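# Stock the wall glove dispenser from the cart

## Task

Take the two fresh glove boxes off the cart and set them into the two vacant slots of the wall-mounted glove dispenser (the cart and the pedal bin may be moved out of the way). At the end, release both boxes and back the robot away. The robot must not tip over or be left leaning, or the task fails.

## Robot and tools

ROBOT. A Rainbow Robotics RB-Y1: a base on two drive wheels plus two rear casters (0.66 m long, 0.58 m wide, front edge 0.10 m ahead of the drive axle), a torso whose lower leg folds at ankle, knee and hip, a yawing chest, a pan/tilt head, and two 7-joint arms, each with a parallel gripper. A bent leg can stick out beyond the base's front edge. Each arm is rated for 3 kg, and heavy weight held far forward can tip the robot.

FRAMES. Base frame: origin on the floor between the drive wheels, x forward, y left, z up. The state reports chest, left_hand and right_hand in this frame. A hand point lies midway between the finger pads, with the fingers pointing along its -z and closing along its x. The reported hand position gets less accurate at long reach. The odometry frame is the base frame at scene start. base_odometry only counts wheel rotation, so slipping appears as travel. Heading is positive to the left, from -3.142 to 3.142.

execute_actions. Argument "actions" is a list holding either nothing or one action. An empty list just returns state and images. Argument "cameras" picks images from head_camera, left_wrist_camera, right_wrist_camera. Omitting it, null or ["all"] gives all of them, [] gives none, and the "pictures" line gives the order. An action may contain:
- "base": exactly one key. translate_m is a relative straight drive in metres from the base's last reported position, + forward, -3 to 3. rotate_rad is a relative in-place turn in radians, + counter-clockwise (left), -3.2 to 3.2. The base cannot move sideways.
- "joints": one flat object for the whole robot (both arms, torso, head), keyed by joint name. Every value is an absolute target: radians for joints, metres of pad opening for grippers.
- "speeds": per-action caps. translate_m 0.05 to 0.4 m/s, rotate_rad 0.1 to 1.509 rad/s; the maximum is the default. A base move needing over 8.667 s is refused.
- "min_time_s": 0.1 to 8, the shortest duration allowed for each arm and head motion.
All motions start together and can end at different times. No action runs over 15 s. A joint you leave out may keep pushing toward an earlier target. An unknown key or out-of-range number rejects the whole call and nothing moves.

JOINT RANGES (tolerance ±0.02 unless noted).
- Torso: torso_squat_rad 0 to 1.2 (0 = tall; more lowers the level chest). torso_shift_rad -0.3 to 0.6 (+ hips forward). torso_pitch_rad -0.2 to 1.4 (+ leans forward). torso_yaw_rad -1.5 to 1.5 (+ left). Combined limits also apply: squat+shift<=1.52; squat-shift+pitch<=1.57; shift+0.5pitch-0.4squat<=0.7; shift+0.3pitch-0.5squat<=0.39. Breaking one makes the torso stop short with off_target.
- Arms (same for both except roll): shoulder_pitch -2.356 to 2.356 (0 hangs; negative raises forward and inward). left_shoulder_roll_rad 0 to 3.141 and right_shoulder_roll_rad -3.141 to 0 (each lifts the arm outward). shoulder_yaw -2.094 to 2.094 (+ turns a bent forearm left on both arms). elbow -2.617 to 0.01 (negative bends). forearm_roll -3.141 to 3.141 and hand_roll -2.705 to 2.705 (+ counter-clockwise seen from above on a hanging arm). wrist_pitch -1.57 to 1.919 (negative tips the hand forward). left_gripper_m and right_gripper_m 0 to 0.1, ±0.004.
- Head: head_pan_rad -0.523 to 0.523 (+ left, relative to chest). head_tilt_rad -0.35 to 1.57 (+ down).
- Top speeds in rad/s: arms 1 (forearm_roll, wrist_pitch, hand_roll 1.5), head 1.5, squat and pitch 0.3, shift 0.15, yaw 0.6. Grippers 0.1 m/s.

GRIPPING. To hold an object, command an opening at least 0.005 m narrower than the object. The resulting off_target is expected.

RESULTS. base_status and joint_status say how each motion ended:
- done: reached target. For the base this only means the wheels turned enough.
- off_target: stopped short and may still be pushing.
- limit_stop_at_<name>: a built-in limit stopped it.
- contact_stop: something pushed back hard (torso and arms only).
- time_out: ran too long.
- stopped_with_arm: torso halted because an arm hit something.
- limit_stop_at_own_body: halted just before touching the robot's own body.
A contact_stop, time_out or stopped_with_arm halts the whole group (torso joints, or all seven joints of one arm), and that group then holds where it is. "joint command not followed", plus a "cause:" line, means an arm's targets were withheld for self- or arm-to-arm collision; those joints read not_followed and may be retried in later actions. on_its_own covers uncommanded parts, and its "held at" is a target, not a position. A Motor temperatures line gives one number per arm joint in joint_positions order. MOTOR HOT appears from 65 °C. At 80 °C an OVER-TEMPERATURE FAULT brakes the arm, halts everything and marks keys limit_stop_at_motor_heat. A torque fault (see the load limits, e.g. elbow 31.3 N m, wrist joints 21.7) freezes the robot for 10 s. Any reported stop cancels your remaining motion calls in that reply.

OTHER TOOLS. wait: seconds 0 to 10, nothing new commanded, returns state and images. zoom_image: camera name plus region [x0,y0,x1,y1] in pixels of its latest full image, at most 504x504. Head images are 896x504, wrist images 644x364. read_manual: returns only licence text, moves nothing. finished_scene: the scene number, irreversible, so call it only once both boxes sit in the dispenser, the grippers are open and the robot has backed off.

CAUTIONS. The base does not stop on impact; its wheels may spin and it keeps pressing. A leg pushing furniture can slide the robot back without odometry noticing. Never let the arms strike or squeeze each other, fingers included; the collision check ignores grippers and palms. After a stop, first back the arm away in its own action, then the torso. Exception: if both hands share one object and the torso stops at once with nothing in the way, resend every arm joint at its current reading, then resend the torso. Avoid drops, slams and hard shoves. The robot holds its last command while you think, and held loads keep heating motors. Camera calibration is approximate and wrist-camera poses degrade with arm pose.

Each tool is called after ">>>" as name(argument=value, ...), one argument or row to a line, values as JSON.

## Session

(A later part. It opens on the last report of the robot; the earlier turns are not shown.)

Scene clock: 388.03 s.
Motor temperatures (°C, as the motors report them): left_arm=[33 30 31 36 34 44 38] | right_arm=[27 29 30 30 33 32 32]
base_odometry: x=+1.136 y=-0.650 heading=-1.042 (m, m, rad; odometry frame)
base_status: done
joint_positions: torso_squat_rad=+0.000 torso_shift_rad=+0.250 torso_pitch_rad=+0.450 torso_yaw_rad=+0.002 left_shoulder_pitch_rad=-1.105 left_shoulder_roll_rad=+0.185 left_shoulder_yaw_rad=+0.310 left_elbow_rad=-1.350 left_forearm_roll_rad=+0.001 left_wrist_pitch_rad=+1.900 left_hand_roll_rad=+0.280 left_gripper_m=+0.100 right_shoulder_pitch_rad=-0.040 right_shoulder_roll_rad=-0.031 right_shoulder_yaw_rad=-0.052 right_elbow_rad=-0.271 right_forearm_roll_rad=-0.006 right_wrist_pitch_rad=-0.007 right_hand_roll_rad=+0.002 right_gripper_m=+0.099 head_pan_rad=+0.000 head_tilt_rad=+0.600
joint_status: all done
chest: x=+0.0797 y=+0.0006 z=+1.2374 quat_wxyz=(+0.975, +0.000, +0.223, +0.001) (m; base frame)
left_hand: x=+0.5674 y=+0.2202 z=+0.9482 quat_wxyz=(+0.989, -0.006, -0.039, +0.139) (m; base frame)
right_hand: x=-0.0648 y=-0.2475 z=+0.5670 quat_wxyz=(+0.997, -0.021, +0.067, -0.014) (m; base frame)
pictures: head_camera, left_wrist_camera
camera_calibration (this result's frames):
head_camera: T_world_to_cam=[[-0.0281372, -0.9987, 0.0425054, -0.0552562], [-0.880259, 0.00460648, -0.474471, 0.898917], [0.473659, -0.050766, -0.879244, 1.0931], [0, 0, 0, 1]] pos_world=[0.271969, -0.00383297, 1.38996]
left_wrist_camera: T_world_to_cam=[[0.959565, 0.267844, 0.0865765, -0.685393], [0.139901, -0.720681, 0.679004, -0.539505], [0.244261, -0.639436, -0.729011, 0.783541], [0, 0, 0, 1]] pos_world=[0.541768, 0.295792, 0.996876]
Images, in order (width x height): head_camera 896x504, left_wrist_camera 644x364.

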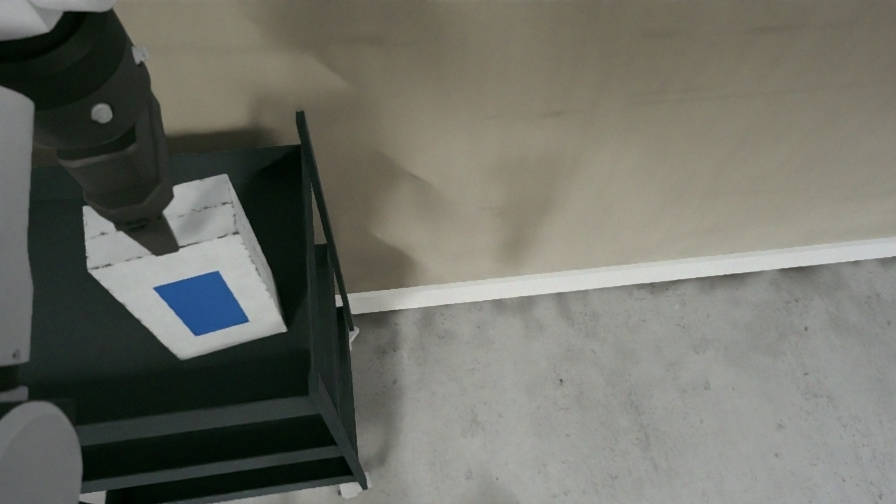

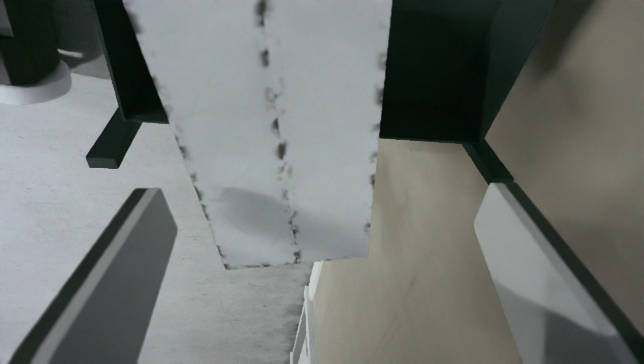

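>>> execute_actions(
  actions=[
    {"joints":{"torso_squat_rad":0.45}},
  ],
  cameras=[],
)

>>> execute_actions(
  actions=[
    {"joints":{"left_gripper_m":0.05}},
  ],
  cameras=[],
)

>>> execute_actions(
  actions=[
    {"joints":{"torso_squat_rad":0.0,"left_shoulder_pitch_rad":-1.22,"left_shoulder_roll_rad":0.21,"left_shoulder_yaw_rad":0.325}},
  ],
  cameras=["head_camera"],
)

Scene clock: 397.63 s.
Motor temperatures (°C, as the motors report them): left_arm=[32 30 31 35 34 41 38] | right_arm=[27 29 30 30 33 32 32]
base_odometry: x=+1.136 y=-0.650 heading=-1.042 (m, m, rad; odometry frame)
base_status: not commanded
joint_positions: torso_squat_rad=+0.450 torso_shift_rad=+0.250 torso_pitch_rad=+0.450 torso_yaw_rad=+0.002 left_shoulder_pitch_rad=-1.105 left_shoulder_roll_rad=+0.185 left_shoulder_yaw_rad=+0.310 left_elbow_rad=-1.350 left_forearm_roll_rad=+0.001 left_wrist_pitch_rad=+1.900 left_hand_roll_rad=+0.280 left_gripper_m=+0.100 right_shoulder_pitch_rad=-0.040 right_shoulder_roll_rad=-0.031 right_shoulder_yaw_rad=-0.052 right_elbow_rad=-0.271 right_forearm_roll_rad=-0.006 right_wrist_pitch_rad=-0.007 right_hand_roll_rad=+0.002 right_gripper_m=+0.099 head_pan_rad=+0.000 head_tilt_rad=+0.600
joint_status: all done
chest: x=+0.0624 y=+0.0006 z=+1.1699 quat_wxyz=(+0.975, +0.000, +0.223, +0.001) (m; base frame)
left_hand: x=+0.5501 y=+0.2201 z=+0.8808 quat_wxyz=(+0.989, -0.006, -0.039, +0.139) (m; base frame)
right_hand: x=-0.0820 y=-0.2475 z=+0.4995 quat_wxyz=(+0.997, -0.021, +0.067, -0.014) (m; base frame)
pictures: none
No camera images: the call's "cameras" was empty. Leave "cameras" out to get every camera's image.

Scene clock: 398.63 s.
Motor temperatures (°C, as the motors report them): left_arm=[32 30 31 35 34 41 38] | right_arm=[27 29 30 30 33 32 32]
base_odometry: x=+1.136 y=-0.650 heading=-1.042 (m, m, rad; odometry frame)
base_status: not commanded
joint_positions: torso_squat_rad=+0.450 torso_shift_rad=+0.250 torso_pitch_rad=+0.450 torso_yaw_rad=+0.002 left_shoulder_pitch_rad=-1.105 left_shoulder_roll_rad=+0.185 left_shoulder_yaw_rad=+0.310 left_elbow_rad=-1.350 left_forearm_roll_rad=+0.001 left_wrist_pitch_rad=+1.900 left_hand_roll_rad=+0.280 left_gripper_m=+0.063 right_shoulder_pitch_rad=-0.040 right_shoulder_roll_rad=-0.031 right_shoulder_yaw_rad=-0.052 right_elbow_rad=-0.271 right_forearm_roll_rad=-0.006 right_wrist_pitch_rad=-0.007 right_hand_roll_rad=+0.002 right_gripper_m=+0.099 head_pan_rad=+0.000 head_tilt_rad=+0.600
joint_status: left_gripper_m off_target (ended at +0.063, target +0.050)
chest: x=+0.0624 y=+0.0006 z=+1.1699 quat_wxyz=(+0.975, +0.000, +0.223, +0.001) (m; base frame)
left_hand: x=+0.5501 y=+0.2201 z=+0.8808 quat_wxyz=(+0.989, -0.006, -0.039, +0.139) (m; base frame)
right_hand: x=-0.0820 y=-0.2475 z=+0.4995 quat_wxyz=(+0.997, -0.021, +0.067, -0.014) (m; base frame)
pictures: none
No camera images: the call's "cameras" was empty. Leave "cameras" out to get every camera's image.

Scene clock: 401.00 s.
Motor temperatures (°C, as the motors report them): left_arm=[32 30 31 35 34 40 38] | right_arm=[27 29 30 30 33 32 32]
base_odometry: x=+1.136 y=-0.650 heading=-1.042 (m, m, rad; odometry frame)
base_status: not commanded
joint_positions: torso_squat_rad=+0.000 torso_shift_rad=+0.250 torso_pitch_rad=+0.450 torso_yaw_rad=+0.002 left_shoulder_pitch_rad=-1.220 left_shoulder_roll_rad=+0.210 left_shoulder_yaw_rad=+0.325 left_elbow_rad=-1.350 left_forearm_roll_rad=+0.001 left_wrist_pitch_rad=+1.900 left_hand_roll_rad=+0.280 left_gripper_m=+0.063 right_shoulder_pitch_rad=-0.040 right_shoulder_roll_rad=-0.031 right_shoulder_yaw_rad=-0.052 right_elbow_rad=-0.271 right_forearm_roll_rad=-0.006 right_wrist_pitch_rad=-0.007 right_hand_roll_rad=+0.002 right_gripper_m=+0.099 head_pan_rad=+0.000 head_tilt_rad=+0.600
joint_status: all done
chest: x=+0.0799 y=+0.0007 z=+1.2373 quat_wxyz=(+0.975, +0.000, +0.223, +0.001) (m; base frame)
left_hand: x=+0.6059 y=+0.2131 z=+1.0023 quat_wxyz=(+0.986, -0.018, -0.095, +0.134) (m; base frame)
right_hand: x=-0.0649 y=-0.2474 z=+0.5670 quat_wxyz=(+0.997, -0.021, +0.067, -0.014) (m; base frame)
pictures: head_camera
camera_calibration (this result's frames):
head_camera: T_world_to_cam=[[-0.0281333, -0.998698, 0.0425487, -0.0552803], [-0.880427, 0.00460037, -0.47416, 0.898661], [0.473347, -0.0508007, -0.87941, 1.0932], [0, 0, 0, 1]] pos_world=[0.272189, -0.00380739, 1.38983]
Images, in order (width x height): head_camera 896x504.

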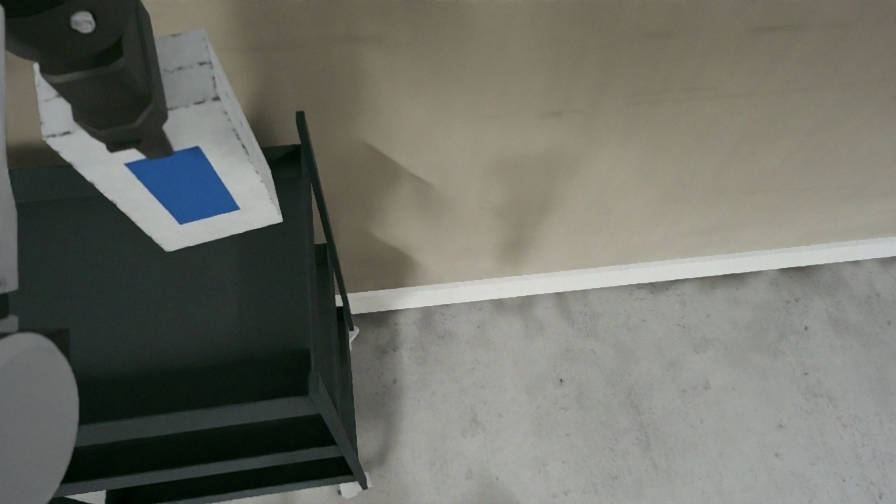

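>>> execute_actions(
  actions=[
    {"base":{"translate_m":-0.5},"speeds":{"translate_m":0.25}},
  ],
  cameras=[],
)

>>> execute_actions(
  actions=[
    {"base":{"rotate_rad":2.139},"speeds":{"rotate_rad":0.9},"min_time_s":2,"joints":{"left_shoulder_pitch_rad":-1.622,"left_shoulder_roll_rad":0.366,"left_shoulder_yaw_rad":0.349,"left_elbow_rad":-0.804,"left_wrist_pitch_rad":1.8,"left_hand_roll_rad":0.0}},
  ],
  cameras=[],
)

>>> execute_actions(
  actions=[
    {"base":{"translate_m":1.369}},
  ],
  cameras=[],
)

>>> execute_actions(
  actions=[
    {"base":{"rotate_rad":-0.505},"speeds":{"rotate_rad":0.9},"joints":{"head_tilt_rad":0.3}},
  ],
  cameras=["head_camera"],
)

Scene clock: 420.40 s.
Motor temperatures (°C, as the motors report them): left_arm=[32 30 31 34 34 38 38] | right_arm=[27 29 30 30 33 32 32]
base_odometry: x=+0.884 y=-0.218 heading=-1.040 (m, m, rad; odometry frame)
base_status: done
joint_positions: torso_squat_rad=+0.000 torso_shift_rad=+0.250 torso_pitch_rad=+0.450 torso_yaw_rad=+0.002 left_shoulder_pitch_rad=-1.220 left_shoulder_roll_rad=+0.210 left_shoulder_yaw_rad=+0.325 left_elbow_rad=-1.350 left_forearm_roll_rad=+0.001 left_wrist_pitch_rad=+1.900 left_hand_roll_rad=+0.280 left_gripper_m=+0.063 right_shoulder_pitch_rad=-0.040 right_shoulder_roll_rad=-0.031 right_shoulder_yaw_rad=-0.052 right_elbow_rad=-0.271 right_forearm_roll_rad=-0.006 right_wrist_pitch_rad=-0.007 right_hand_roll_rad=+0.002 right_gripper_m=+0.099 head_pan_rad=+0.000 head_tilt_rad=+0.600
joint_status: not commanded
chest: x=+0.0798 y=+0.0007 z=+1.2374 quat_wxyz=(+0.975, +0.000, +0.223, +0.001) (m; base frame)
left_hand: x=+0.6058 y=+0.2132 z=+1.0025 quat_wxyz=(+0.986, -0.018, -0.095, +0.134) (m; base frame)
right_hand: x=-0.0649 y=-0.2475 z=+0.5670 quat_wxyz=(+0.997, -0.021, +0.067, -0.014) (m; base frame)
pictures: none
No camera images: the call's "cameras" was empty. Leave "cameras" out to get every camera's image.

Scene clock: 424.93 s.
Motor temperatures (°C, as the motors report them): left_arm=[32 30 31 34 34 37 38] | right_arm=[27 29 30 30 33 32 32]
base_odometry: x=+0.883 y=-0.218 heading=+1.099 (m, m, rad; odometry frame)
base_status: done
joint_positions: torso_squat_rad=+0.000 torso_shift_rad=+0.250 torso_pitch_rad=+0.450 torso_yaw_rad=+0.002 left_shoulder_pitch_rad=-1.621 left_shoulder_roll_rad=+0.366 left_shoulder_yaw_rad=+0.349 left_elbow_rad=-0.804 left_forearm_roll_rad=+0.001 left_wrist_pitch_rad=+1.800 left_hand_roll_rad=+0.000 left_gripper_m=+0.063 right_shoulder_pitch_rad=-0.040 right_shoulder_roll_rad=-0.031 right_shoulder_yaw_rad=-0.052 right_elbow_rad=-0.271 right_forearm_roll_rad=-0.006 right_wrist_pitch_rad=-0.007 right_hand_roll_rad=+0.002 right_gripper_m=+0.099 head_pan_rad=+0.000 head_tilt_rad=+0.600
joint_status: all done
chest: x=+0.0798 y=+0.0007 z=+1.2374 quat_wxyz=(+0.975, +0.000, +0.223, +0.001) (m; base frame)
left_hand: x=+0.6690 y=+0.2205 z=+1.0775 quat_wxyz=(+0.996, +0.000, -0.089, +0.000) (m; base frame)
right_hand: x=-0.0649 y=-0.2475 z=+0.5670 quat_wxyz=(+0.997, -0.021, +0.067, -0.014) (m; base frame)
pictures: none
No camera images: the call's "cameras" was empty. Leave "cameras" out to get every camera's image.

Scene clock: 429.93 s.
Motor temperatures (°C, as the motors report them): left_arm=[32 30 31 34 34 37 38] | right_arm=[27 29 30 30 33 32 32]
base_odometry: x=+1.506 y=+1.001 heading=+1.099 (m, m, rad; odometry frame)
base_status: done
joint_positions: torso_squat_rad=+0.000 torso_shift_rad=+0.250 torso_pitch_rad=+0.450 torso_yaw_rad=+0.002 left_shoulder_pitch_rad=-1.622 left_shoulder_roll_rad=+0.366 left_shoulder_yaw_rad=+0.349 left_elbow_rad=-0.804 left_forearm_roll_rad=+0.001 left_wrist_pitch_rad=+1.800 left_hand_roll_rad=+0.000 left_gripper_m=+0.063 right_shoulder_pitch_rad=-0.040 right_shoulder_roll_rad=-0.031 right_shoulder_yaw_rad=-0.052 right_elbow_rad=-0.271 right_forearm_roll_rad=-0.006 right_wrist_pitch_rad=-0.007 right_hand_roll_rad=+0.002 right_gripper_m=+0.099 head_pan_rad=+0.000 head_tilt_rad=+0.600
joint_status: not commanded
chest: x=+0.0798 y=+0.0007 z=+1.2373 quat_wxyz=(+0.975, +0.000, +0.223, +0.001) (m; base frame)
left_hand: x=+0.6691 y=+0.2204 z=+1.0775 quat_wxyz=(+0.996, +0.000, -0.089, +0.000) (m; base frame)
right_hand: x=-0.0649 y=-0.2475 z=+0.5670 quat_wxyz=(+0.997, -0.021, +0.067, -0.014) (m; base frame)
pictures: none
No camera images: the call's "cameras" was empty. Leave "cameras" out to get every camera's image.

Scene clock: 432.43 s.
Motor temperatures (°C, as the motors report them): left_arm=[32 30 31 34 34 37 38] | right_arm=[27 29 30 30 33 32 32]
base_odometry: x=+1.506 y=+1.001 heading=+0.595 (m, m, rad; odometry frame)
base_status: done
joint_positions: torso_squat_rad=+0.000 torso_shift_rad=+0.250 torso_pitch_rad=+0.450 torso_yaw_rad=+0.002 left_shoulder_pitch_rad=-1.622 left_shoulder_roll_rad=+0.366 left_shoulder_yaw_rad=+0.349 left_elbow_rad=-0.804 left_forearm_roll_rad=+0.001 left_wrist_pitch_rad=+1.800 left_hand_roll_rad=+0.000 left_gripper_m=+0.063 right_shoulder_pitch_rad=-0.040 right_shoulder_roll_rad=-0.031 right_shoulder_yaw_rad=-0.052 right_elbow_rad=-0.271 right_forearm_roll_rad=-0.006 right_wrist_pitch_rad=-0.007 right_hand_roll_rad=+0.002 right_gripper_m=+0.099 head_pan_rad=+0.000 head_tilt_rad=+0.300
joint_status: all done
chest: x=+0.0798 y=+0.0007 z=+1.2373 quat_wxyz=(+0.975, +0.000, +0.223, +0.001) (m; base frame)
left_hand: x=+0.6691 y=+0.2204 z=+1.0775 quat_wxyz=(+0.996, +0.000, -0.089, +0.000) (m; base frame)
right_hand: x=-0.0649 y=-0.2474 z=+0.5670 quat_wxyz=(+0.997, -0.021, +0.067, -0.014) (m; base frame)
pictures: head_camera
camera_calibration (this result's frames):
head_camera: T_world_to_cam=[[-0.0395054, -0.998707, 0.0319936, -0.0382877], [-0.700934, 0.00487881, -0.71321, 1.20166], [0.712131, -0.050601, -0.70022, 0.796398], [0, 0, 0, 1]] pos_world=[0.273634, -0.00380237, 1.41592]
Images, in order (width x height): head_camera 896x504.

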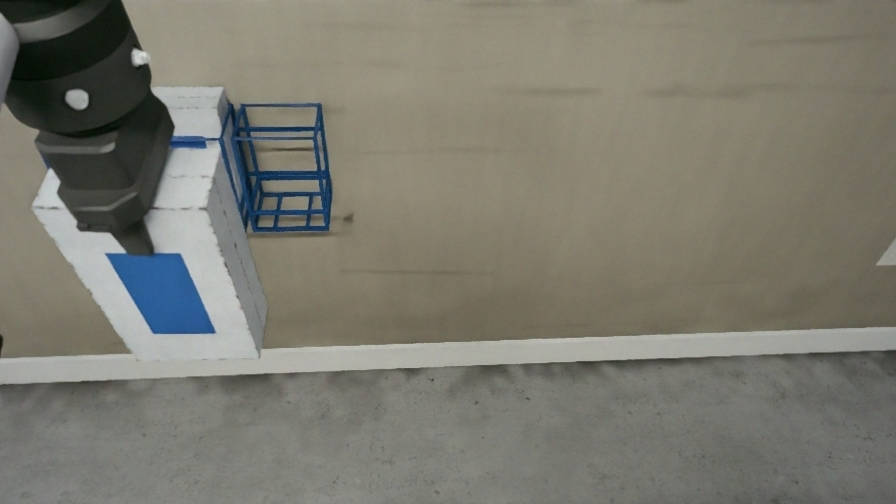

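>>> execute_actions(
  actions=[
    {"base":{"translate_m":0.44},"speeds":{"translate_m":0.25},"joints":{"head_tilt_rad":0.62}},
  ],
  cameras=["head_camera"],
)

Scene clock: 439.17 s.
Motor temperatures (°C, as the motors report them): left_arm=[32 30 31 34 34 37 38] | right_arm=[27 29 30 30 33 32 32]
base_odometry: x=+1.870 y=+1.248 heading=+0.595 (m, m, rad; odometry frame)
base_status: done
joint_positions: torso_squat_rad=+0.000 torso_shift_rad=+0.250 torso_pitch_rad=+0.450 torso_yaw_rad=+0.002 left_shoulder_pitch_rad=-1.622 left_shoulder_roll_rad=+0.366 left_shoulder_yaw_rad=+0.349 left_elbow_rad=-0.804 left_forearm_roll_rad=+0.001 left_wrist_pitch_rad=+1.800 left_hand_roll_rad=+0.000 left_gripper_m=+0.063 right_shoulder_pitch_rad=-0.040 right_shoulder_roll_rad=-0.031 right_shoulder_yaw_rad=-0.052 right_elbow_rad=-0.271 right_forearm_roll_rad=-0.006 right_wrist_pitch_rad=-0.007 right_hand_roll_rad=+0.002 right_gripper_m=+0.099 head_pan_rad=+0.000 head_tilt_rad=+0.620
joint_status: all done
chest: x=+0.0799 y=+0.0007 z=+1.2373 quat_wxyz=(+0.975, +0.000, +0.223, +0.001) (m; base frame)
left_hand: x=+0.6691 y=+0.2204 z=+1.0775 quat_wxyz=(+0.996, +0.000, -0.089, +0.000) (m; base frame)
right_hand: x=-0.0649 y=-0.2474 z=+0.5670 quat_wxyz=(+0.997, -0.021, +0.067, -0.014) (m; base frame)
pictures: head_camera
camera_calibration (this result's frames):
head_camera: T_world_to_cam=[[-0.0272622, -0.998697, 0.0431442, -0.0562708], [-0.889688, 0.0045635, -0.456546, 0.875569], [0.455754, -0.0508313, -0.888653, 1.10953], [0, 0, 0, 1]] pos_world=[0.271777, -0.00379434, 1.38815]
Images, in order (width x height): head_camera 896x504.

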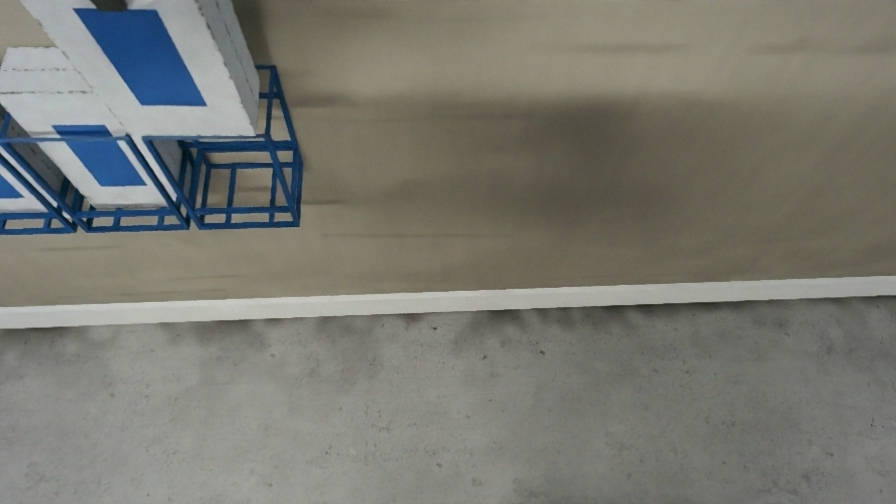

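>>> execute_actions(
  actions=[
    {"base":{"translate_m":0.07},"speeds":{"translate_m":0.06}},
  ],
  cameras=["head_camera"],
)

>>> execute_actions(
  actions=[
    {"joints":{"torso_squat_rad":0.6,"head_tilt_rad":0.6},"base":{"translate_m":0.015},"speeds":{"translate_m":0.05}},
  ],
  cameras=["head_camera"],
)

Scene clock: 452.37 s.
Motor temperatures (°C, as the motors report them): left_arm=[32 30 31 34 34 36 38] | right_arm=[27 29 30 30 33 32 32]
base_odometry: x=+1.928 y=+1.287 heading=+0.594 (m, m, rad; odometry frame)
base_status: done
joint_positions: torso_squat_rad=+0.000 torso_shift_rad=+0.250 torso_pitch_rad=+0.450 torso_yaw_rad=+0.002 left_shoulder_pitch_rad=-1.622 left_shoulder_roll_rad=+0.366 left_shoulder_yaw_rad=+0.349 left_elbow_rad=-0.804 left_forearm_roll_rad=+0.001 left_wrist_pitch_rad=+1.800 left_hand_roll_rad=+0.000 left_gripper_m=+0.063 right_shoulder_pitch_rad=-0.040 right_shoulder_roll_rad=-0.031 right_shoulder_yaw_rad=-0.052 right_elbow_rad=-0.271 right_forearm_roll_rad=-0.006 right_wrist_pitch_rad=-0.007 right_hand_roll_rad=+0.002 right_gripper_m=+0.099 head_pan_rad=+0.000 head_tilt_rad=+0.620
joint_status: not commanded
chest: x=+0.0798 y=+0.0007 z=+1.2373 quat_wxyz=(+0.975, +0.000, +0.223, +0.001) (m; base frame)
left_hand: x=+0.6691 y=+0.2204 z=+1.0776 quat_wxyz=(+0.996, +0.000, -0.089, +0.000) (m; base frame)
right_hand: x=-0.0649 y=-0.2474 z=+0.5670 quat_wxyz=(+0.997, -0.021, +0.067, -0.014) (m; base frame)
pictures: head_camera
camera_calibration (this result's frames):
head_camera: T_world_to_cam=[[-0.0272654, -0.998697, 0.0431419, -0.05627], [-0.889652, 0.00456343, -0.456616, 0.875615], [0.455824, -0.0508311, -0.888617, 1.10952], [0, 0, 0, 1]] pos_world=[0.271714, -0.00379442, 1.38818]
Images, in order (width x height): head_camera 896x504.

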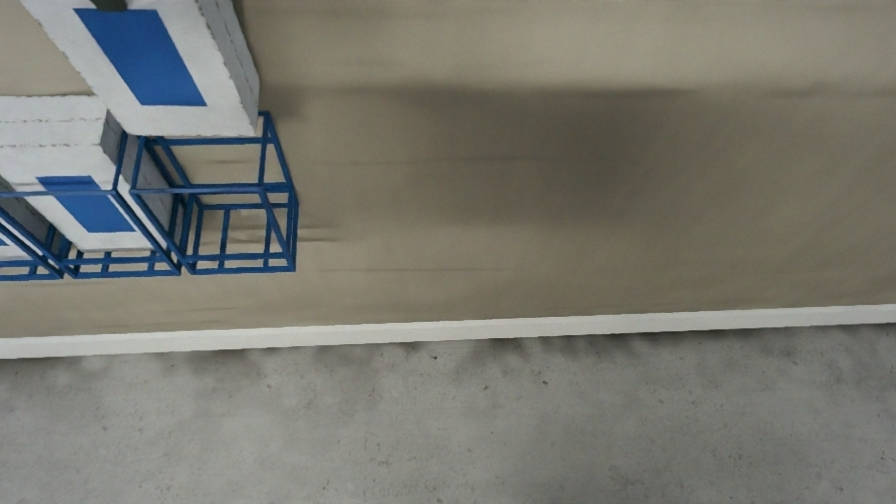

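Scene clock: 464.73 s.
Motor temperatures (°C, as the motors report them): left_arm=[31 30 31 33 34 36 38] | right_arm=[27 29 30 30 33 32 32]
TORQUE FAULT: left_elbow_rad reached its load limit. The robot stopped for 10 seconds, dropped its targets and accepts commands again. The stop added 9.1 s to the call and to motion_time.
base_odometry: x=+1.941 y=+1.295 heading=+0.595 (m, m, rad; odometry frame)
base_status: done
joint_positions: torso_squat_rad=+0.582 torso_shift_rad=+0.245 torso_pitch_rad=+0.437 torso_yaw_rad=+0.004 left_shoulder_pitch_rad=-1.640 left_shoulder_roll_rad=+0.377 left_shoulder_yaw_rad=+0.349 left_elbow_rad=-0.815 left_forearm_roll_rad=+0.000 left_wrist_pitch_rad=+1.799 left_hand_roll_rad=+0.000 left_gripper_m=+0.064 right_shoulder_pitch_rad=-0.040 right_shoulder_roll_rad=-0.031 right_shoulder_yaw_rad=-0.052 right_elbow_rad=-0.271 right_forearm_roll_rad=-0.006 right_wrist_pitch_rad=-0.007 right_hand_roll_rad=+0.002 right_gripper_m=+0.099 head_pan_rad=+0.000 head_tilt_rad=+0.600
joint_status: torso_squat_rad contact_stop (moved +0.582 of +0.600); the others done
chest: x=+0.0449 y=+0.0005 z=+1.1280 quat_wxyz=(+0.976, +0.000, +0.217, +0.002) (m; base frame)
left_hand: x=+0.6421 y=+0.2240 z=+0.9907 quat_wxyz=(+0.994, +0.001, -0.111, +0.003) (m; base frame)
right_hand: x=-0.0909 y=-0.2472 z=+0.4556 quat_wxyz=(+0.998, -0.020, +0.061, -0.013) (m; base frame)
pictures: head_camera
camera_calibration (this result's frames):
head_camera: T_world_to_cam=[[-0.0272039, -0.998776, 0.0413018, -0.050414], [-0.874281, 0.00374029, -0.485406, 0.828432], [0.484657, -0.0493143, -0.873313, 1.00626], [0, 0, 0, 1]] pos_world=[0.23522, -0.00382792, 1.28299]
Images, in order (width x height): head_camera 896x504.

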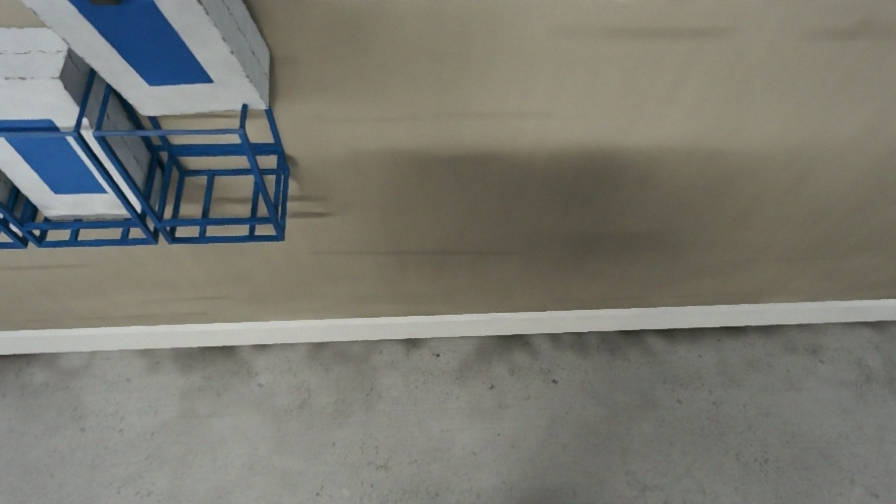

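>>> execute_actions(
  actions=[
    {"joints":{"torso_squat_rad":0.15,"torso_shift_rad":0.25,"torso_pitch_rad":0.45},"base":{"translate_m":-0.02},"speeds":{"translate_m":0.05}},
  ],
  cameras=[],
)

>>> execute_actions(
  actions=[
    {"base":{"rotate_rad":0.04},"joints":{"left_shoulder_pitch_rad":-1.622,"left_shoulder_roll_rad":0.366,"left_elbow_rad":-0.804,"left_wrist_pitch_rad":1.8,"left_hand_roll_rad":-0.04}},
  ],
  cameras=["head_camera"],
)

Scene clock: 473.90 s.
Motor temperatures (°C, as the motors report them): left_arm=[30 30 31 33 34 36 38] | right_arm=[27 29 30 30 33 32 32]
base_odometry: x=+1.924 y=+1.284 heading=+0.594 (m, m, rad; odometry frame)
base_status: done
joint_positions: torso_squat_rad=+0.150 torso_shift_rad=+0.250 torso_pitch_rad=+0.450 torso_yaw_rad=+0.003 left_shoulder_pitch_rad=-1.633 left_shoulder_roll_rad=+0.373 left_shoulder_yaw_rad=+0.349 left_elbow_rad=-0.811 left_forearm_roll_rad=+0.000 left_wrist_pitch_rad=+1.799 left_hand_roll_rad=+0.000 left_gripper_m=+0.064 right_shoulder_pitch_rad=-0.040 right_shoulder_roll_rad=-0.031 right_shoulder_yaw_rad=-0.052 right_elbow_rad=-0.271 right_forearm_roll_rad=-0.006 right_wrist_pitch_rad=-0.007 right_hand_roll_rad=+0.002 right_gripper_m=+0.099 head_pan_rad=+0.000 head_tilt_rad=+0.600
joint_status: all done
chest: x=+0.0779 y=+0.0006 z=+1.2297 quat_wxyz=(+0.975, +0.000, +0.223, +0.001) (m; base frame)
left_hand: x=+0.6712 y=+0.2232 z=+1.0795 quat_wxyz=(+0.995, +0.001, -0.099, +0.002) (m; base frame)
right_hand: x=-0.0666 y=-0.2472 z=+0.5592 quat_wxyz=(+0.997, -0.021, +0.067, -0.013) (m; base frame)
pictures: none
No camera images: the call's "cameras" was empty. Leave "cameras" out to get every camera's image.

Scene clock: 474.83 s.
Motor temperatures (°C, as the motors report them): left_arm=[30 30 31 33 34 36 38] | right_arm=[27 29 30 30 33 32 32]
base_odometry: x=+1.924 y=+1.284 heading=+0.633 (m, m, rad; odometry frame)
base_status: done
joint_positions: torso_squat_rad=+0.150 torso_shift_rad=+0.250 torso_pitch_rad=+0.450 torso_yaw_rad=+0.003 left_shoulder_pitch_rad=-1.622 left_shoulder_roll_rad=+0.366 left_shoulder_yaw_rad=+0.349 left_elbow_rad=-0.804 left_forearm_roll_rad=+0.000 left_wrist_pitch_rad=+1.800 left_hand_roll_rad=-0.040 left_gripper_m=+0.064 right_shoulder_pitch_rad=-0.040 right_shoulder_roll_rad=-0.031 right_shoulder_yaw_rad=-0.052 right_elbow_rad=-0.271 right_forearm_roll_rad=-0.006 right_wrist_pitch_rad=-0.007 right_hand_roll_rad=+0.002 right_gripper_m=+0.099 head_pan_rad=+0.000 head_tilt_rad=+0.600
joint_status: all done
chest: x=+0.0779 y=+0.0006 z=+1.2297 quat_wxyz=(+0.975, +0.000, +0.223, +0.001) (m; base frame)
left_hand: x=+0.6670 y=+0.2213 z=+1.0702 quat_wxyz=(+0.996, +0.002, -0.089, -0.019) (m; base frame)
right_hand: x=-0.0666 y=-0.2472 z=+0.5592 quat_wxyz=(+0.997, -0.021, +0.067, -0.013) (m; base frame)
pictures: head_camera
camera_calibration (this result's frames):
head_camera: T_world_to_cam=[[-0.0269447, -0.998756, 0.0419462, -0.0543907], [-0.88041, 0.00383631, -0.474198, 0.893345], [0.473448, -0.049707, -0.879418, 1.08746], [0, 0, 0, 1]] pos_world=[0.270188, -0.00369576, 1.38224]
Images, in order (width x height): head_camera 896x504.

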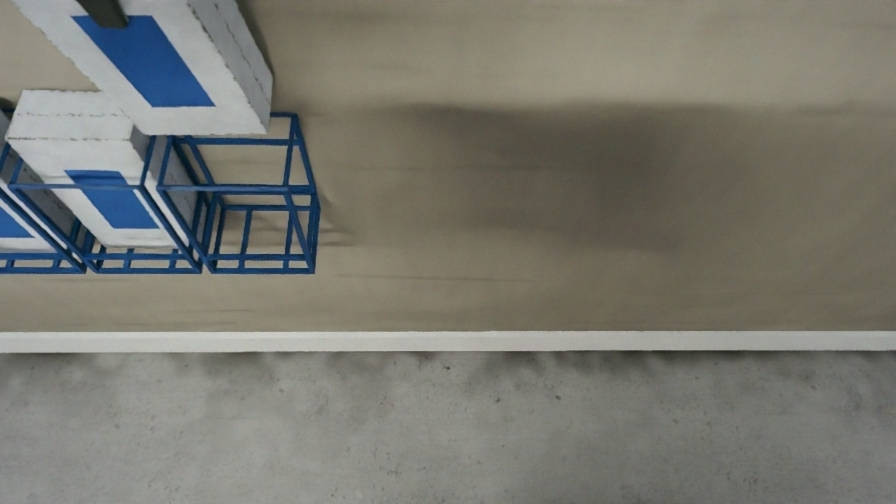

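>>> execute_actions(
  actions=[
    {"joints":{"torso_squat_rad":0.55,"left_hand_roll_rad":0.0},"base":{"translate_m":0.025},"speeds":{"translate_m":0.05}},
  ],
  cameras=["head_camera"],
)

Scene clock: 484.27 s.
Motor temperatures (°C, as the motors report them): left_arm=[31 30 31 33 34 36 38] | right_arm=[27 29 30 30 33 32 32]
base_odometry: x=+1.944 y=+1.299 heading=+0.634 (m, m, rad; odometry frame)
base_status: done
joint_positions: torso_squat_rad=+0.550 torso_shift_rad=+0.250 torso_pitch_rad=+0.450 torso_yaw_rad=+0.003 left_shoulder_pitch_rad=-1.622 left_shoulder_roll_rad=+0.366 left_shoulder_yaw_rad=+0.349 left_elbow_rad=-0.804 left_forearm_roll_rad=+0.000 left_wrist_pitch_rad=+1.800 left_hand_roll_rad=+0.000 left_gripper_m=+0.064 right_shoulder_pitch_rad=-0.040 right_shoulder_roll_rad=-0.031 right_shoulder_yaw_rad=-0.052 right_elbow_rad=-0.271 right_forearm_roll_rad=-0.006 right_wrist_pitch_rad=-0.007 right_hand_roll_rad=+0.002 right_gripper_m=+0.099 head_pan_rad=+0.000 head_tilt_rad=+0.600
joint_status: all done
chest: x=+0.0542 y=+0.0006 z=+1.1374 quat_wxyz=(+0.975, +0.000, +0.223, +0.001) (m; base frame)
left_hand: x=+0.6432 y=+0.2211 z=+0.9778 quat_wxyz=(+0.996, +0.000, -0.089, +0.000) (m; base frame)
right_hand: x=-0.0901 y=-0.2473 z=+0.4668 quat_wxyz=(+0.997, -0.021, +0.067, -0.013) (m; base frame)
pictures: head_camera
camera_calibration (this result's frames):
head_camera: T_world_to_cam=[[-0.0269586, -0.998756, 0.041947, -0.0512353], [-0.880267, 0.00383323, -0.474464, 0.828969], [0.473713, -0.0497154, -0.879275, 1.0173], [0, 0, 0, 1]] pos_world=[0.246423, -0.00377349, 1.28995]
Images, in order (width x height): head_camera 896x504.

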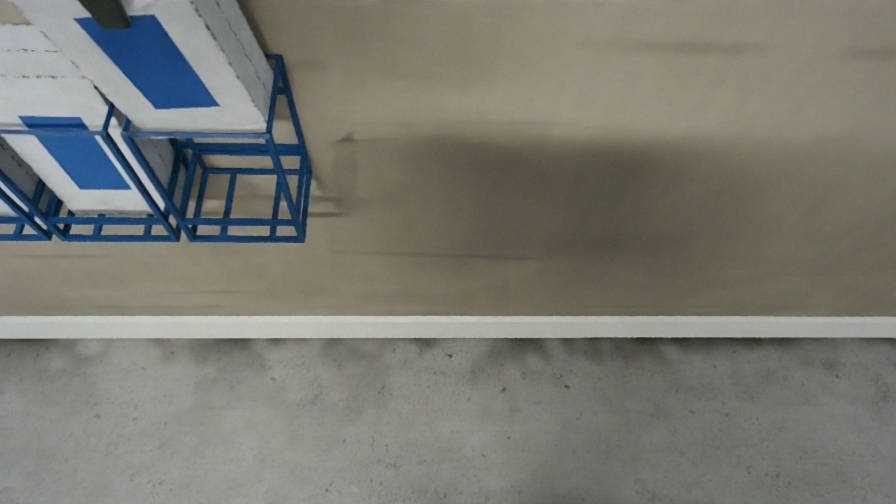

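Inside. Continue.

>>> execute_actions(
  actions=[
    {"joints":{"torso_squat_rad":0.8,"head_tilt_rad":0.4},"base":{"translate_m":0.03},"speeds":{"translate_m":0.05}},
  ],
  cameras=["head_camera"],
)

Scene clock: 489.70 s.
Motor temperatures (°C, as the motors report them): left_arm=[31 30 31 33 34 36 38] | right_arm=[27 29 30 30 33 32 32]
base_odometry: x=+1.968 y=+1.316 heading=+0.634 (m, m, rad; odometry frame)
base_status: done
joint_positions: torso_squat_rad=+0.800 torso_shift_rad=+0.250 torso_pitch_rad=+0.450 torso_yaw_rad=+0.003 left_shoulder_pitch_rad=-1.624 left_shoulder_roll_rad=+0.364 left_shoulder_yaw_rad=+0.349 left_elbow_rad=-0.805 left_forearm_roll_rad=+0.001 left_wrist_pitch_rad=+1.800 left_hand_roll_rad=+0.000 left_gripper_m=+0.064 right_shoulder_pitch_rad=-0.040 right_shoulder_roll_rad=-0.031 right_shoulder_yaw_rad=-0.052 right_elbow_rad=-0.271 right_forearm_roll_rad=-0.006 right_wrist_pitch_rad=-0.007 right_hand_roll_rad=+0.002 right_gripper_m=+0.099 head_pan_rad=+0.000 head_tilt_rad=+0.400
joint_status: all done
chest: x=+0.0271 y=+0.0004 z=+1.0317 quat_wxyz=(+0.975, +0.000, +0.223, +0.001) (m; base frame)
left_hand: x=+0.6168 y=+0.2190 z=+0.8733 quat_wxyz=(+0.996, -0.001, -0.090, -0.001) (m; base frame)
right_hand: x=-0.1171 y=-0.2474 z=+0.3611 quat_wxyz=(+0.997, -0.021, +0.067, -0.013) (m; base frame)
pictures: head_camera
camera_calibration (this result's frames):
head_camera: T_world_to_cam=[[-0.0353112, -0.998756, 0.0351993, -0.0385454], [-0.768297, 0.00460494, -0.640077, 0.939108], [0.639119, -0.0496454, -0.767504, 0.780752], [0, 0, 0, 1]] pos_world=[0.221159, -0.00406136, 1.20169]
Images, in order (width x height): head_camera 896x504.

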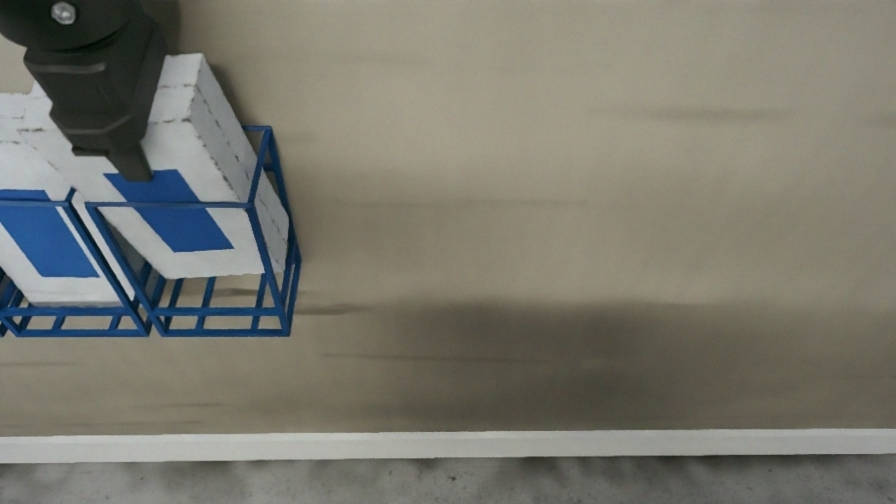

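>>> execute_actions(
  actions=[
    {"joints":{"torso_squat_rad":0.85}},
  ],
  cameras=[],
)

>>> execute_actions(
  actions=[
    {"joints":{"left_gripper_m":0.1}},
  ],
  cameras=[],
)

>>> execute_actions(
  actions=[
    {"joints":{"torso_squat_rad":0.6},"base":{"translate_m":-0.04},"speeds":{"translate_m":0.05}},
  ],
  cameras=["head_camera"],
)

Scene clock: 494.23 s.
Motor temperatures (°C, as the motors report them): left_arm=[31 30 31 33 34 36 38] | right_arm=[27 29 30 30 33 32 32]
base_odometry: x=+1.968 y=+1.316 heading=+0.634 (m, m, rad; odometry frame)
base_status: not commanded
joint_positions: torso_squat_rad=+0.850 torso_shift_rad=+0.250 torso_pitch_rad=+0.449 torso_yaw_rad=+0.003 left_shoulder_pitch_rad=-1.629 left_shoulder_roll_rad=+0.365 left_shoulder_yaw_rad=+0.349 left_elbow_rad=-0.808 left_forearm_roll_rad=+0.001 left_wrist_pitch_rad=+1.797 left_hand_roll_rad=+0.000 left_gripper_m=+0.064 right_shoulder_pitch_rad=-0.040 right_shoulder_roll_rad=-0.031 right_shoulder_yaw_rad=-0.052 right_elbow_rad=-0.271 right_forearm_roll_rad=-0.006 right_wrist_pitch_rad=-0.007 right_hand_roll_rad=+0.002 right_gripper_m=+0.099 head_pan_rad=+0.000 head_tilt_rad=+0.400
joint_status: all done
chest: x=+0.0207 y=+0.0002 z=+1.0069 quat_wxyz=(+0.975, +0.000, +0.223, +0.001) (m; base frame)
left_hand: x=+0.6127 y=+0.2182 z=+0.8524 quat_wxyz=(+0.995, -0.001, -0.096, -0.001) (m; base frame)
right_hand: x=-0.1234 y=-0.2474 z=+0.3362 quat_wxyz=(+0.997, -0.020, +0.067, -0.014) (m; base frame)
pictures: none
No camera images: the call's "cameras" was empty. Leave "cameras" out to get every camera's image.

Scene clock: 495.23 s.
Motor temperatures (°C, as the motors report them): left_arm=[31 30 31 33 34 36 38] | right_arm=[27 29 30 30 33 32 32]
base_odometry: x=+1.968 y=+1.316 heading=+0.634 (m, m, rad; odometry frame)
base_status: not commanded
joint_positions: torso_squat_rad=+0.850 torso_shift_rad=+0.250 torso_pitch_rad=+0.450 torso_yaw_rad=+0.003 left_shoulder_pitch_rad=-1.623 left_shoulder_roll_rad=+0.366 left_shoulder_yaw_rad=+0.349 left_elbow_rad=-0.805 left_forearm_roll_rad=+0.000 left_wrist_pitch_rad=+1.800 left_hand_roll_rad=+0.000 left_gripper_m=+0.100 right_shoulder_pitch_rad=-0.040 right_shoulder_roll_rad=-0.031 right_shoulder_yaw_rad=-0.052 right_elbow_rad=-0.271 right_forearm_roll_rad=-0.006 right_wrist_pitch_rad=-0.007 right_hand_roll_rad=+0.002 right_gripper_m=+0.099 head_pan_rad=+0.000 head_tilt_rad=+0.400
joint_status: all done
chest: x=+0.0208 y=+0.0003 z=+1.0068 quat_wxyz=(+0.975, +0.000, +0.223, +0.001) (m; base frame)
left_hand: x=+0.6104 y=+0.2206 z=+0.8484 quat_wxyz=(+0.996, +0.000, -0.090, +0.000) (m; base frame)
right_hand: x=-0.1234 y=-0.2474 z=+0.3362 quat_wxyz=(+0.997, -0.021, +0.067, -0.013) (m; base frame)
pictures: none
No camera images: the call's "cameras" was empty. Leave "cameras" out to get every camera's image.

Scene clock: 496.90 s.
Motor temperatures (°C, as the motors report them): left_arm=[31 30 31 33 34 36 38] | right_arm=[27 29 30 30 33 32 32]
base_odometry: x=+1.936 y=+1.293 heading=+0.633 (m, m, rad; odometry frame)
base_status: done
joint_positions: torso_squat_rad=+0.600 torso_shift_rad=+0.250 torso_pitch_rad=+0.450 torso_yaw_rad=+0.003 left_shoulder_pitch_rad=-1.623 left_shoulder_roll_rad=+0.366 left_shoulder_yaw_rad=+0.349 left_elbow_rad=-0.804 left_forearm_roll_rad=+0.000 left_wrist_pitch_rad=+1.800 left_hand_roll_rad=+0.000 left_gripper_m=+0.100 right_shoulder_pitch_rad=-0.040 right_shoulder_roll_rad=-0.031 right_shoulder_yaw_rad=-0.052 right_elbow_rad=-0.271 right_forearm_roll_rad=-0.006 right_wrist_pitch_rad=-0.007 right_hand_roll_rad=+0.002 right_gripper_m=+0.099 head_pan_rad=+0.000 head_tilt_rad=+0.400
joint_status: all done
chest: x=+0.0495 y=+0.0005 z=+1.1189 quat_wxyz=(+0.975, +0.000, +0.223, +0.001) (m; base frame)
left_hand: x=+0.6389 y=+0.2210 z=+0.9599 quat_wxyz=(+0.996, +0.000, -0.090, +0.000) (m; base frame)
right_hand: x=-0.0949 y=-0.2473 z=+0.4483 quat_wxyz=(+0.997, -0.021, +0.067, -0.013) (m; base frame)
pictures: head_camera
camera_calibration (this result's frames):
head_camera: T_world_to_cam=[[-0.0350225, -0.998767, 0.0351897, -0.0407302], [-0.768519, 0.00440612, -0.639812, 1.01182], [0.638868, -0.0494517, -0.767726, 0.833594], [0, 0, 0, 1]] pos_world=[0.243622, -0.0039155, 1.28878]
Images, in order (width x height): head_camera 896x504.

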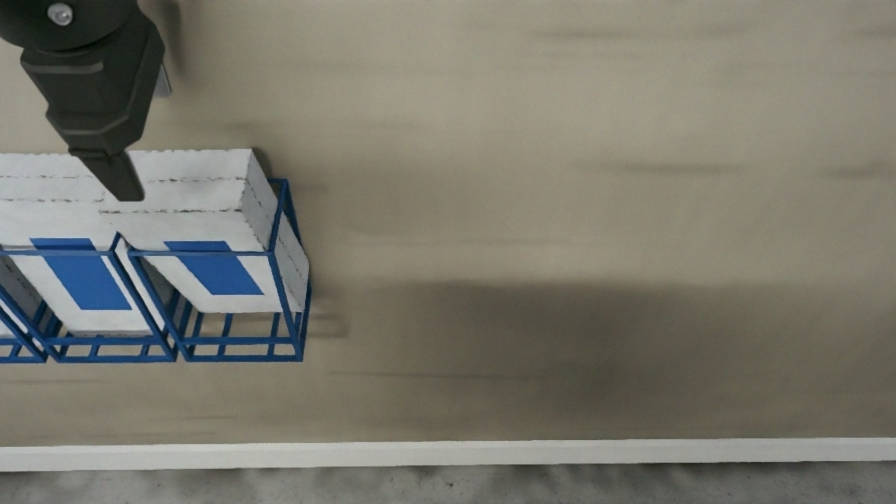

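>>> execute_actions(
  actions=[
    {"base":{"translate_m":-0.5},"joints":{"head_tilt_rad":0.1,"head_pan_rad":0.2}},
  ],
  cameras=["head_camera"],
)

>>> zoom_image(
  camera="head_camera",
  region=[150, 150, 600, 450],
)

Scene clock: 504.23 s.
Motor temperatures (°C, as the motors report them): left_arm=[31 30 31 33 34 36 38] | right_arm=[27 29 30 30 33 32 32]
base_odometry: x=+1.533 y=+0.997 heading=+0.634 (m, m, rad; odometry frame)
base_status: done
joint_positions: torso_squat_rad=+0.600 torso_shift_rad=+0.250 torso_pitch_rad=+0.450 torso_yaw_rad=+0.003 left_shoulder_pitch_rad=-1.623 left_shoulder_roll_rad=+0.366 left_shoulder_yaw_rad=+0.349 left_elbow_rad=-0.804 left_forearm_roll_rad=+0.000 left_wrist_pitch_rad=+1.800 left_hand_roll_rad=+0.000 left_gripper_m=+0.100 right_shoulder_pitch_rad=-0.040 right_shoulder_roll_rad=-0.031 right_shoulder_yaw_rad=-0.052 right_elbow_rad=-0.271 right_forearm_roll_rad=-0.006 right_wrist_pitch_rad=-0.007 right_hand_roll_rad=+0.002 right_gripper_m=+0.099 head_pan_rad=+0.200 head_tilt_rad=+0.100
joint_status: all done
chest: x=+0.0494 y=+0.0005 z=+1.1189 quat_wxyz=(+0.975, +0.000, +0.223, +0.001) (m; base frame)
left_hand: x=+0.6388 y=+0.2210 z=+0.9601 quat_wxyz=(+0.996, +0.000, -0.090, +0.000) (m; base frame)
right_hand: x=-0.0948 y=-0.2473 z=+0.4483 quat_wxyz=(+0.997, -0.021, +0.067, -0.013) (m; base frame)
pictures: head_camera
camera_calibration (this result's frames):
head_camera: T_world_to_cam=[[0.135652, -0.988675, -0.0641875, 0.0607639], [-0.5436, -0.0201085, -0.839103, 1.23364], [0.82831, 0.148719, -0.540172, 0.510592], [0, 0, 0, 1]] pos_world=[0.239439, 0.00894791, 1.31486]
Images, in order (width x height): head_camera 896x504.

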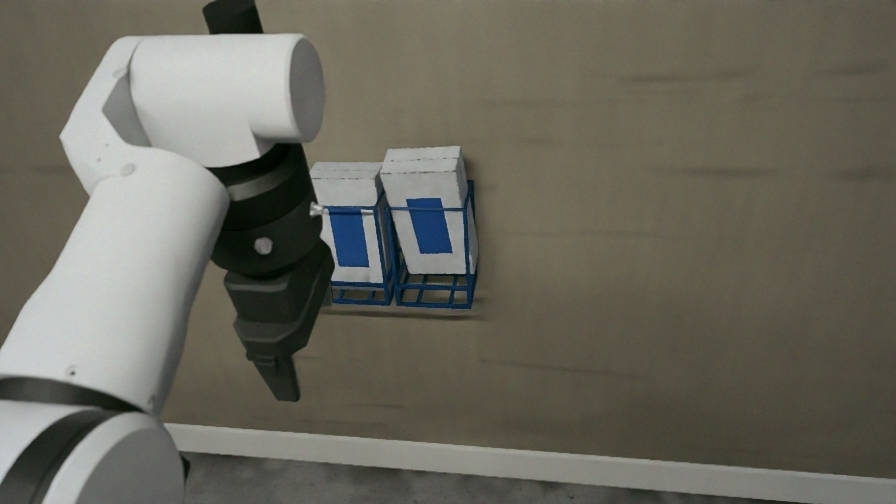

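Region (150, 150, 600, 450) of head_camera's 896x504 image, scaled by 1.120, with more detail than that image has.

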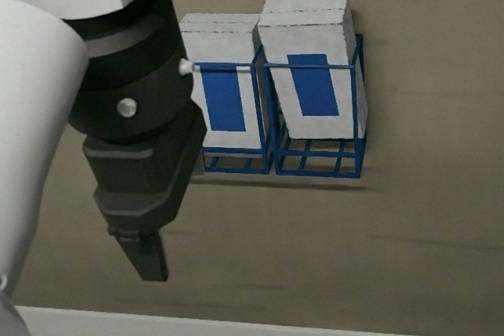

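>>> execute_actions(
  actions=[
    {"base":{"translate_m":0.505},"speeds":{"translate_m":0.25},"joints":{"head_tilt_rad":0.4,"head_pan_rad":0,"left_gripper_m":0.0}},
  ],
  cameras=["head_camera"],
)

>>> execute_actions(
  actions=[
    {"base":{"translate_m":0.015},"speeds":{"translate_m":0.05},"joints":{"torso_squat_rad":0.74}},
  ],
  cameras=["head_camera"],
)

Scene clock: 515.90 s.
Motor temperatures (°C, as the motors report them): left_arm=[31 30 31 33 34 36 38] | right_arm=[27 29 30 30 33 32 32]
base_odometry: x=+1.940 y=+1.296 heading=+0.635 (m, m, rad; odometry frame)
base_status: done
joint_positions: torso_squat_rad=+0.600 torso_shift_rad=+0.250 torso_pitch_rad=+0.450 torso_yaw_rad=+0.003 left_shoulder_pitch_rad=-1.623 left_shoulder_roll_rad=+0.366 left_shoulder_yaw_rad=+0.349 left_elbow_rad=-0.804 left_forearm_roll_rad=+0.000 left_wrist_pitch_rad=+1.800 left_hand_roll_rad=+0.000 left_gripper_m=+0.000 right_shoulder_pitch_rad=-0.040 right_shoulder_roll_rad=-0.031 right_shoulder_yaw_rad=-0.052 right_elbow_rad=-0.271 right_forearm_roll_rad=-0.006 right_wrist_pitch_rad=-0.007 right_hand_roll_rad=+0.002 right_gripper_m=+0.099 head_pan_rad=+0.000 head_tilt_rad=+0.400
joint_status: all done
chest: x=+0.0495 y=+0.0005 z=+1.1189 quat_wxyz=(+0.975, +0.000, +0.223, +0.001) (m; base frame)
left_hand: x=+0.6389 y=+0.2211 z=+0.9599 quat_wxyz=(+0.996, +0.000, -0.090, +0.000) (m; base frame)
right_hand: x=-0.0948 y=-0.2473 z=+0.4483 quat_wxyz=(+0.997, -0.021, +0.067, -0.013) (m; base frame)
pictures: head_camera
camera_calibration (this result's frames):
head_camera: T_world_to_cam=[[-0.0347858, -0.998778, 0.0351028, -0.0406371], [-0.768485, 0.00427694, -0.639854, 1.01191], [0.638922, -0.0492339, -0.767695, 0.833533], [0, 0, 0, 1]] pos_world=[0.243663, -0.00387724, 1.2888]
Images, in order (width x height): head_camera 896x504.

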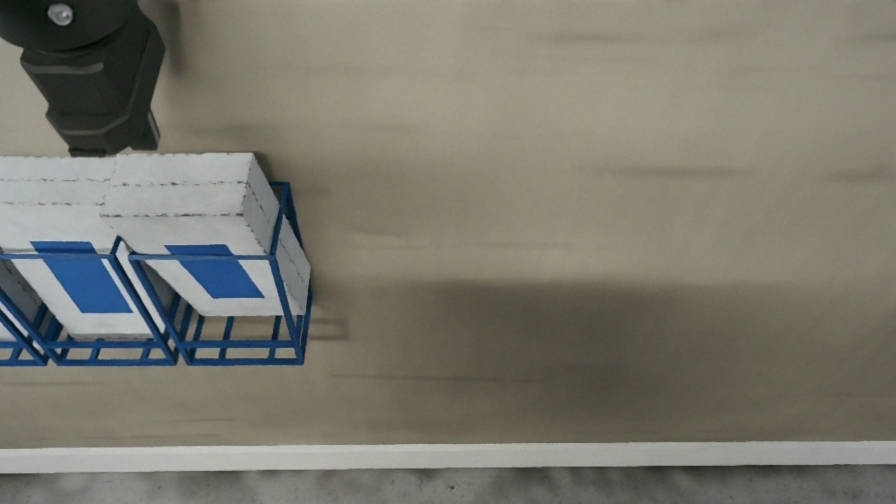

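Scene clock: 517.17 s.
Motor temperatures (°C, as the motors report them): left_arm=[31 30 31 33 34 36 38] | right_arm=[27 29 30 30 33 32 32]
base_odometry: x=+1.952 y=+1.305 heading=+0.635 (m, m, rad; odometry frame)
base_status: done
joint_positions: torso_squat_rad=+0.740 torso_shift_rad=+0.250 torso_pitch_rad=+0.449 torso_yaw_rad=+0.003 left_shoulder_pitch_rad=-1.624 left_shoulder_roll_rad=+0.366 left_shoulder_yaw_rad=+0.349 left_elbow_rad=-0.805 left_forearm_roll_rad=+0.000 left_wrist_pitch_rad=+1.800 left_hand_roll_rad=+0.000 left_gripper_m=+0.000 right_shoulder_pitch_rad=-0.040 right_shoulder_roll_rad=-0.031 right_shoulder_yaw_rad=-0.052 right_elbow_rad=-0.271 right_forearm_roll_rad=-0.006 right_wrist_pitch_rad=-0.007 right_hand_roll_rad=+0.002 right_gripper_m=+0.099 head_pan_rad=+0.000 head_tilt_rad=+0.400
joint_status: all done
chest: x=+0.0341 y=+0.0004 z=+1.0601 quat_wxyz=(+0.975, +0.000, +0.223, +0.001) (m; base frame)
left_hand: x=+0.6239 y=+0.2210 z=+0.9025 quat_wxyz=(+0.996, +0.000, -0.091, +0.000) (m; base frame)
right_hand: x=-0.1098 y=-0.2474 z=+0.3894 quat_wxyz=(+0.997, -0.021, +0.067, -0.013) (m; base frame)
pictures: head_camera
camera_calibration (this result's frames):
head_camera: T_world_to_cam=[[-0.034817, -0.998778, 0.0350873, -0.0391342], [-0.767958, 0.00427029, -0.640486, 0.963066], [0.639554, -0.0492454, -0.767168, 0.797711], [0, 0, 0, 1]] pos_world=[0.228053, -0.00391528, 1.23018]
Images, in order (width x height): head_camera 896x504.

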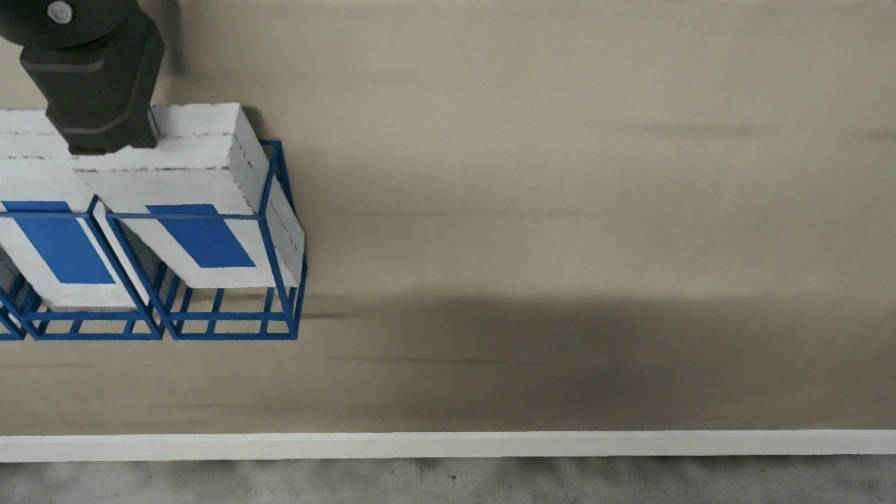

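>>> execute_actions(
  actions=[
    {"joints":{"torso_squat_rad":0.81},"min_time_s":2},
  ],
  cameras=["head_camera"],
)

action 0: "min_time_s" has no arm or head joint beside it: it slows only arm and head motions. Command such a joint too, or leave it out


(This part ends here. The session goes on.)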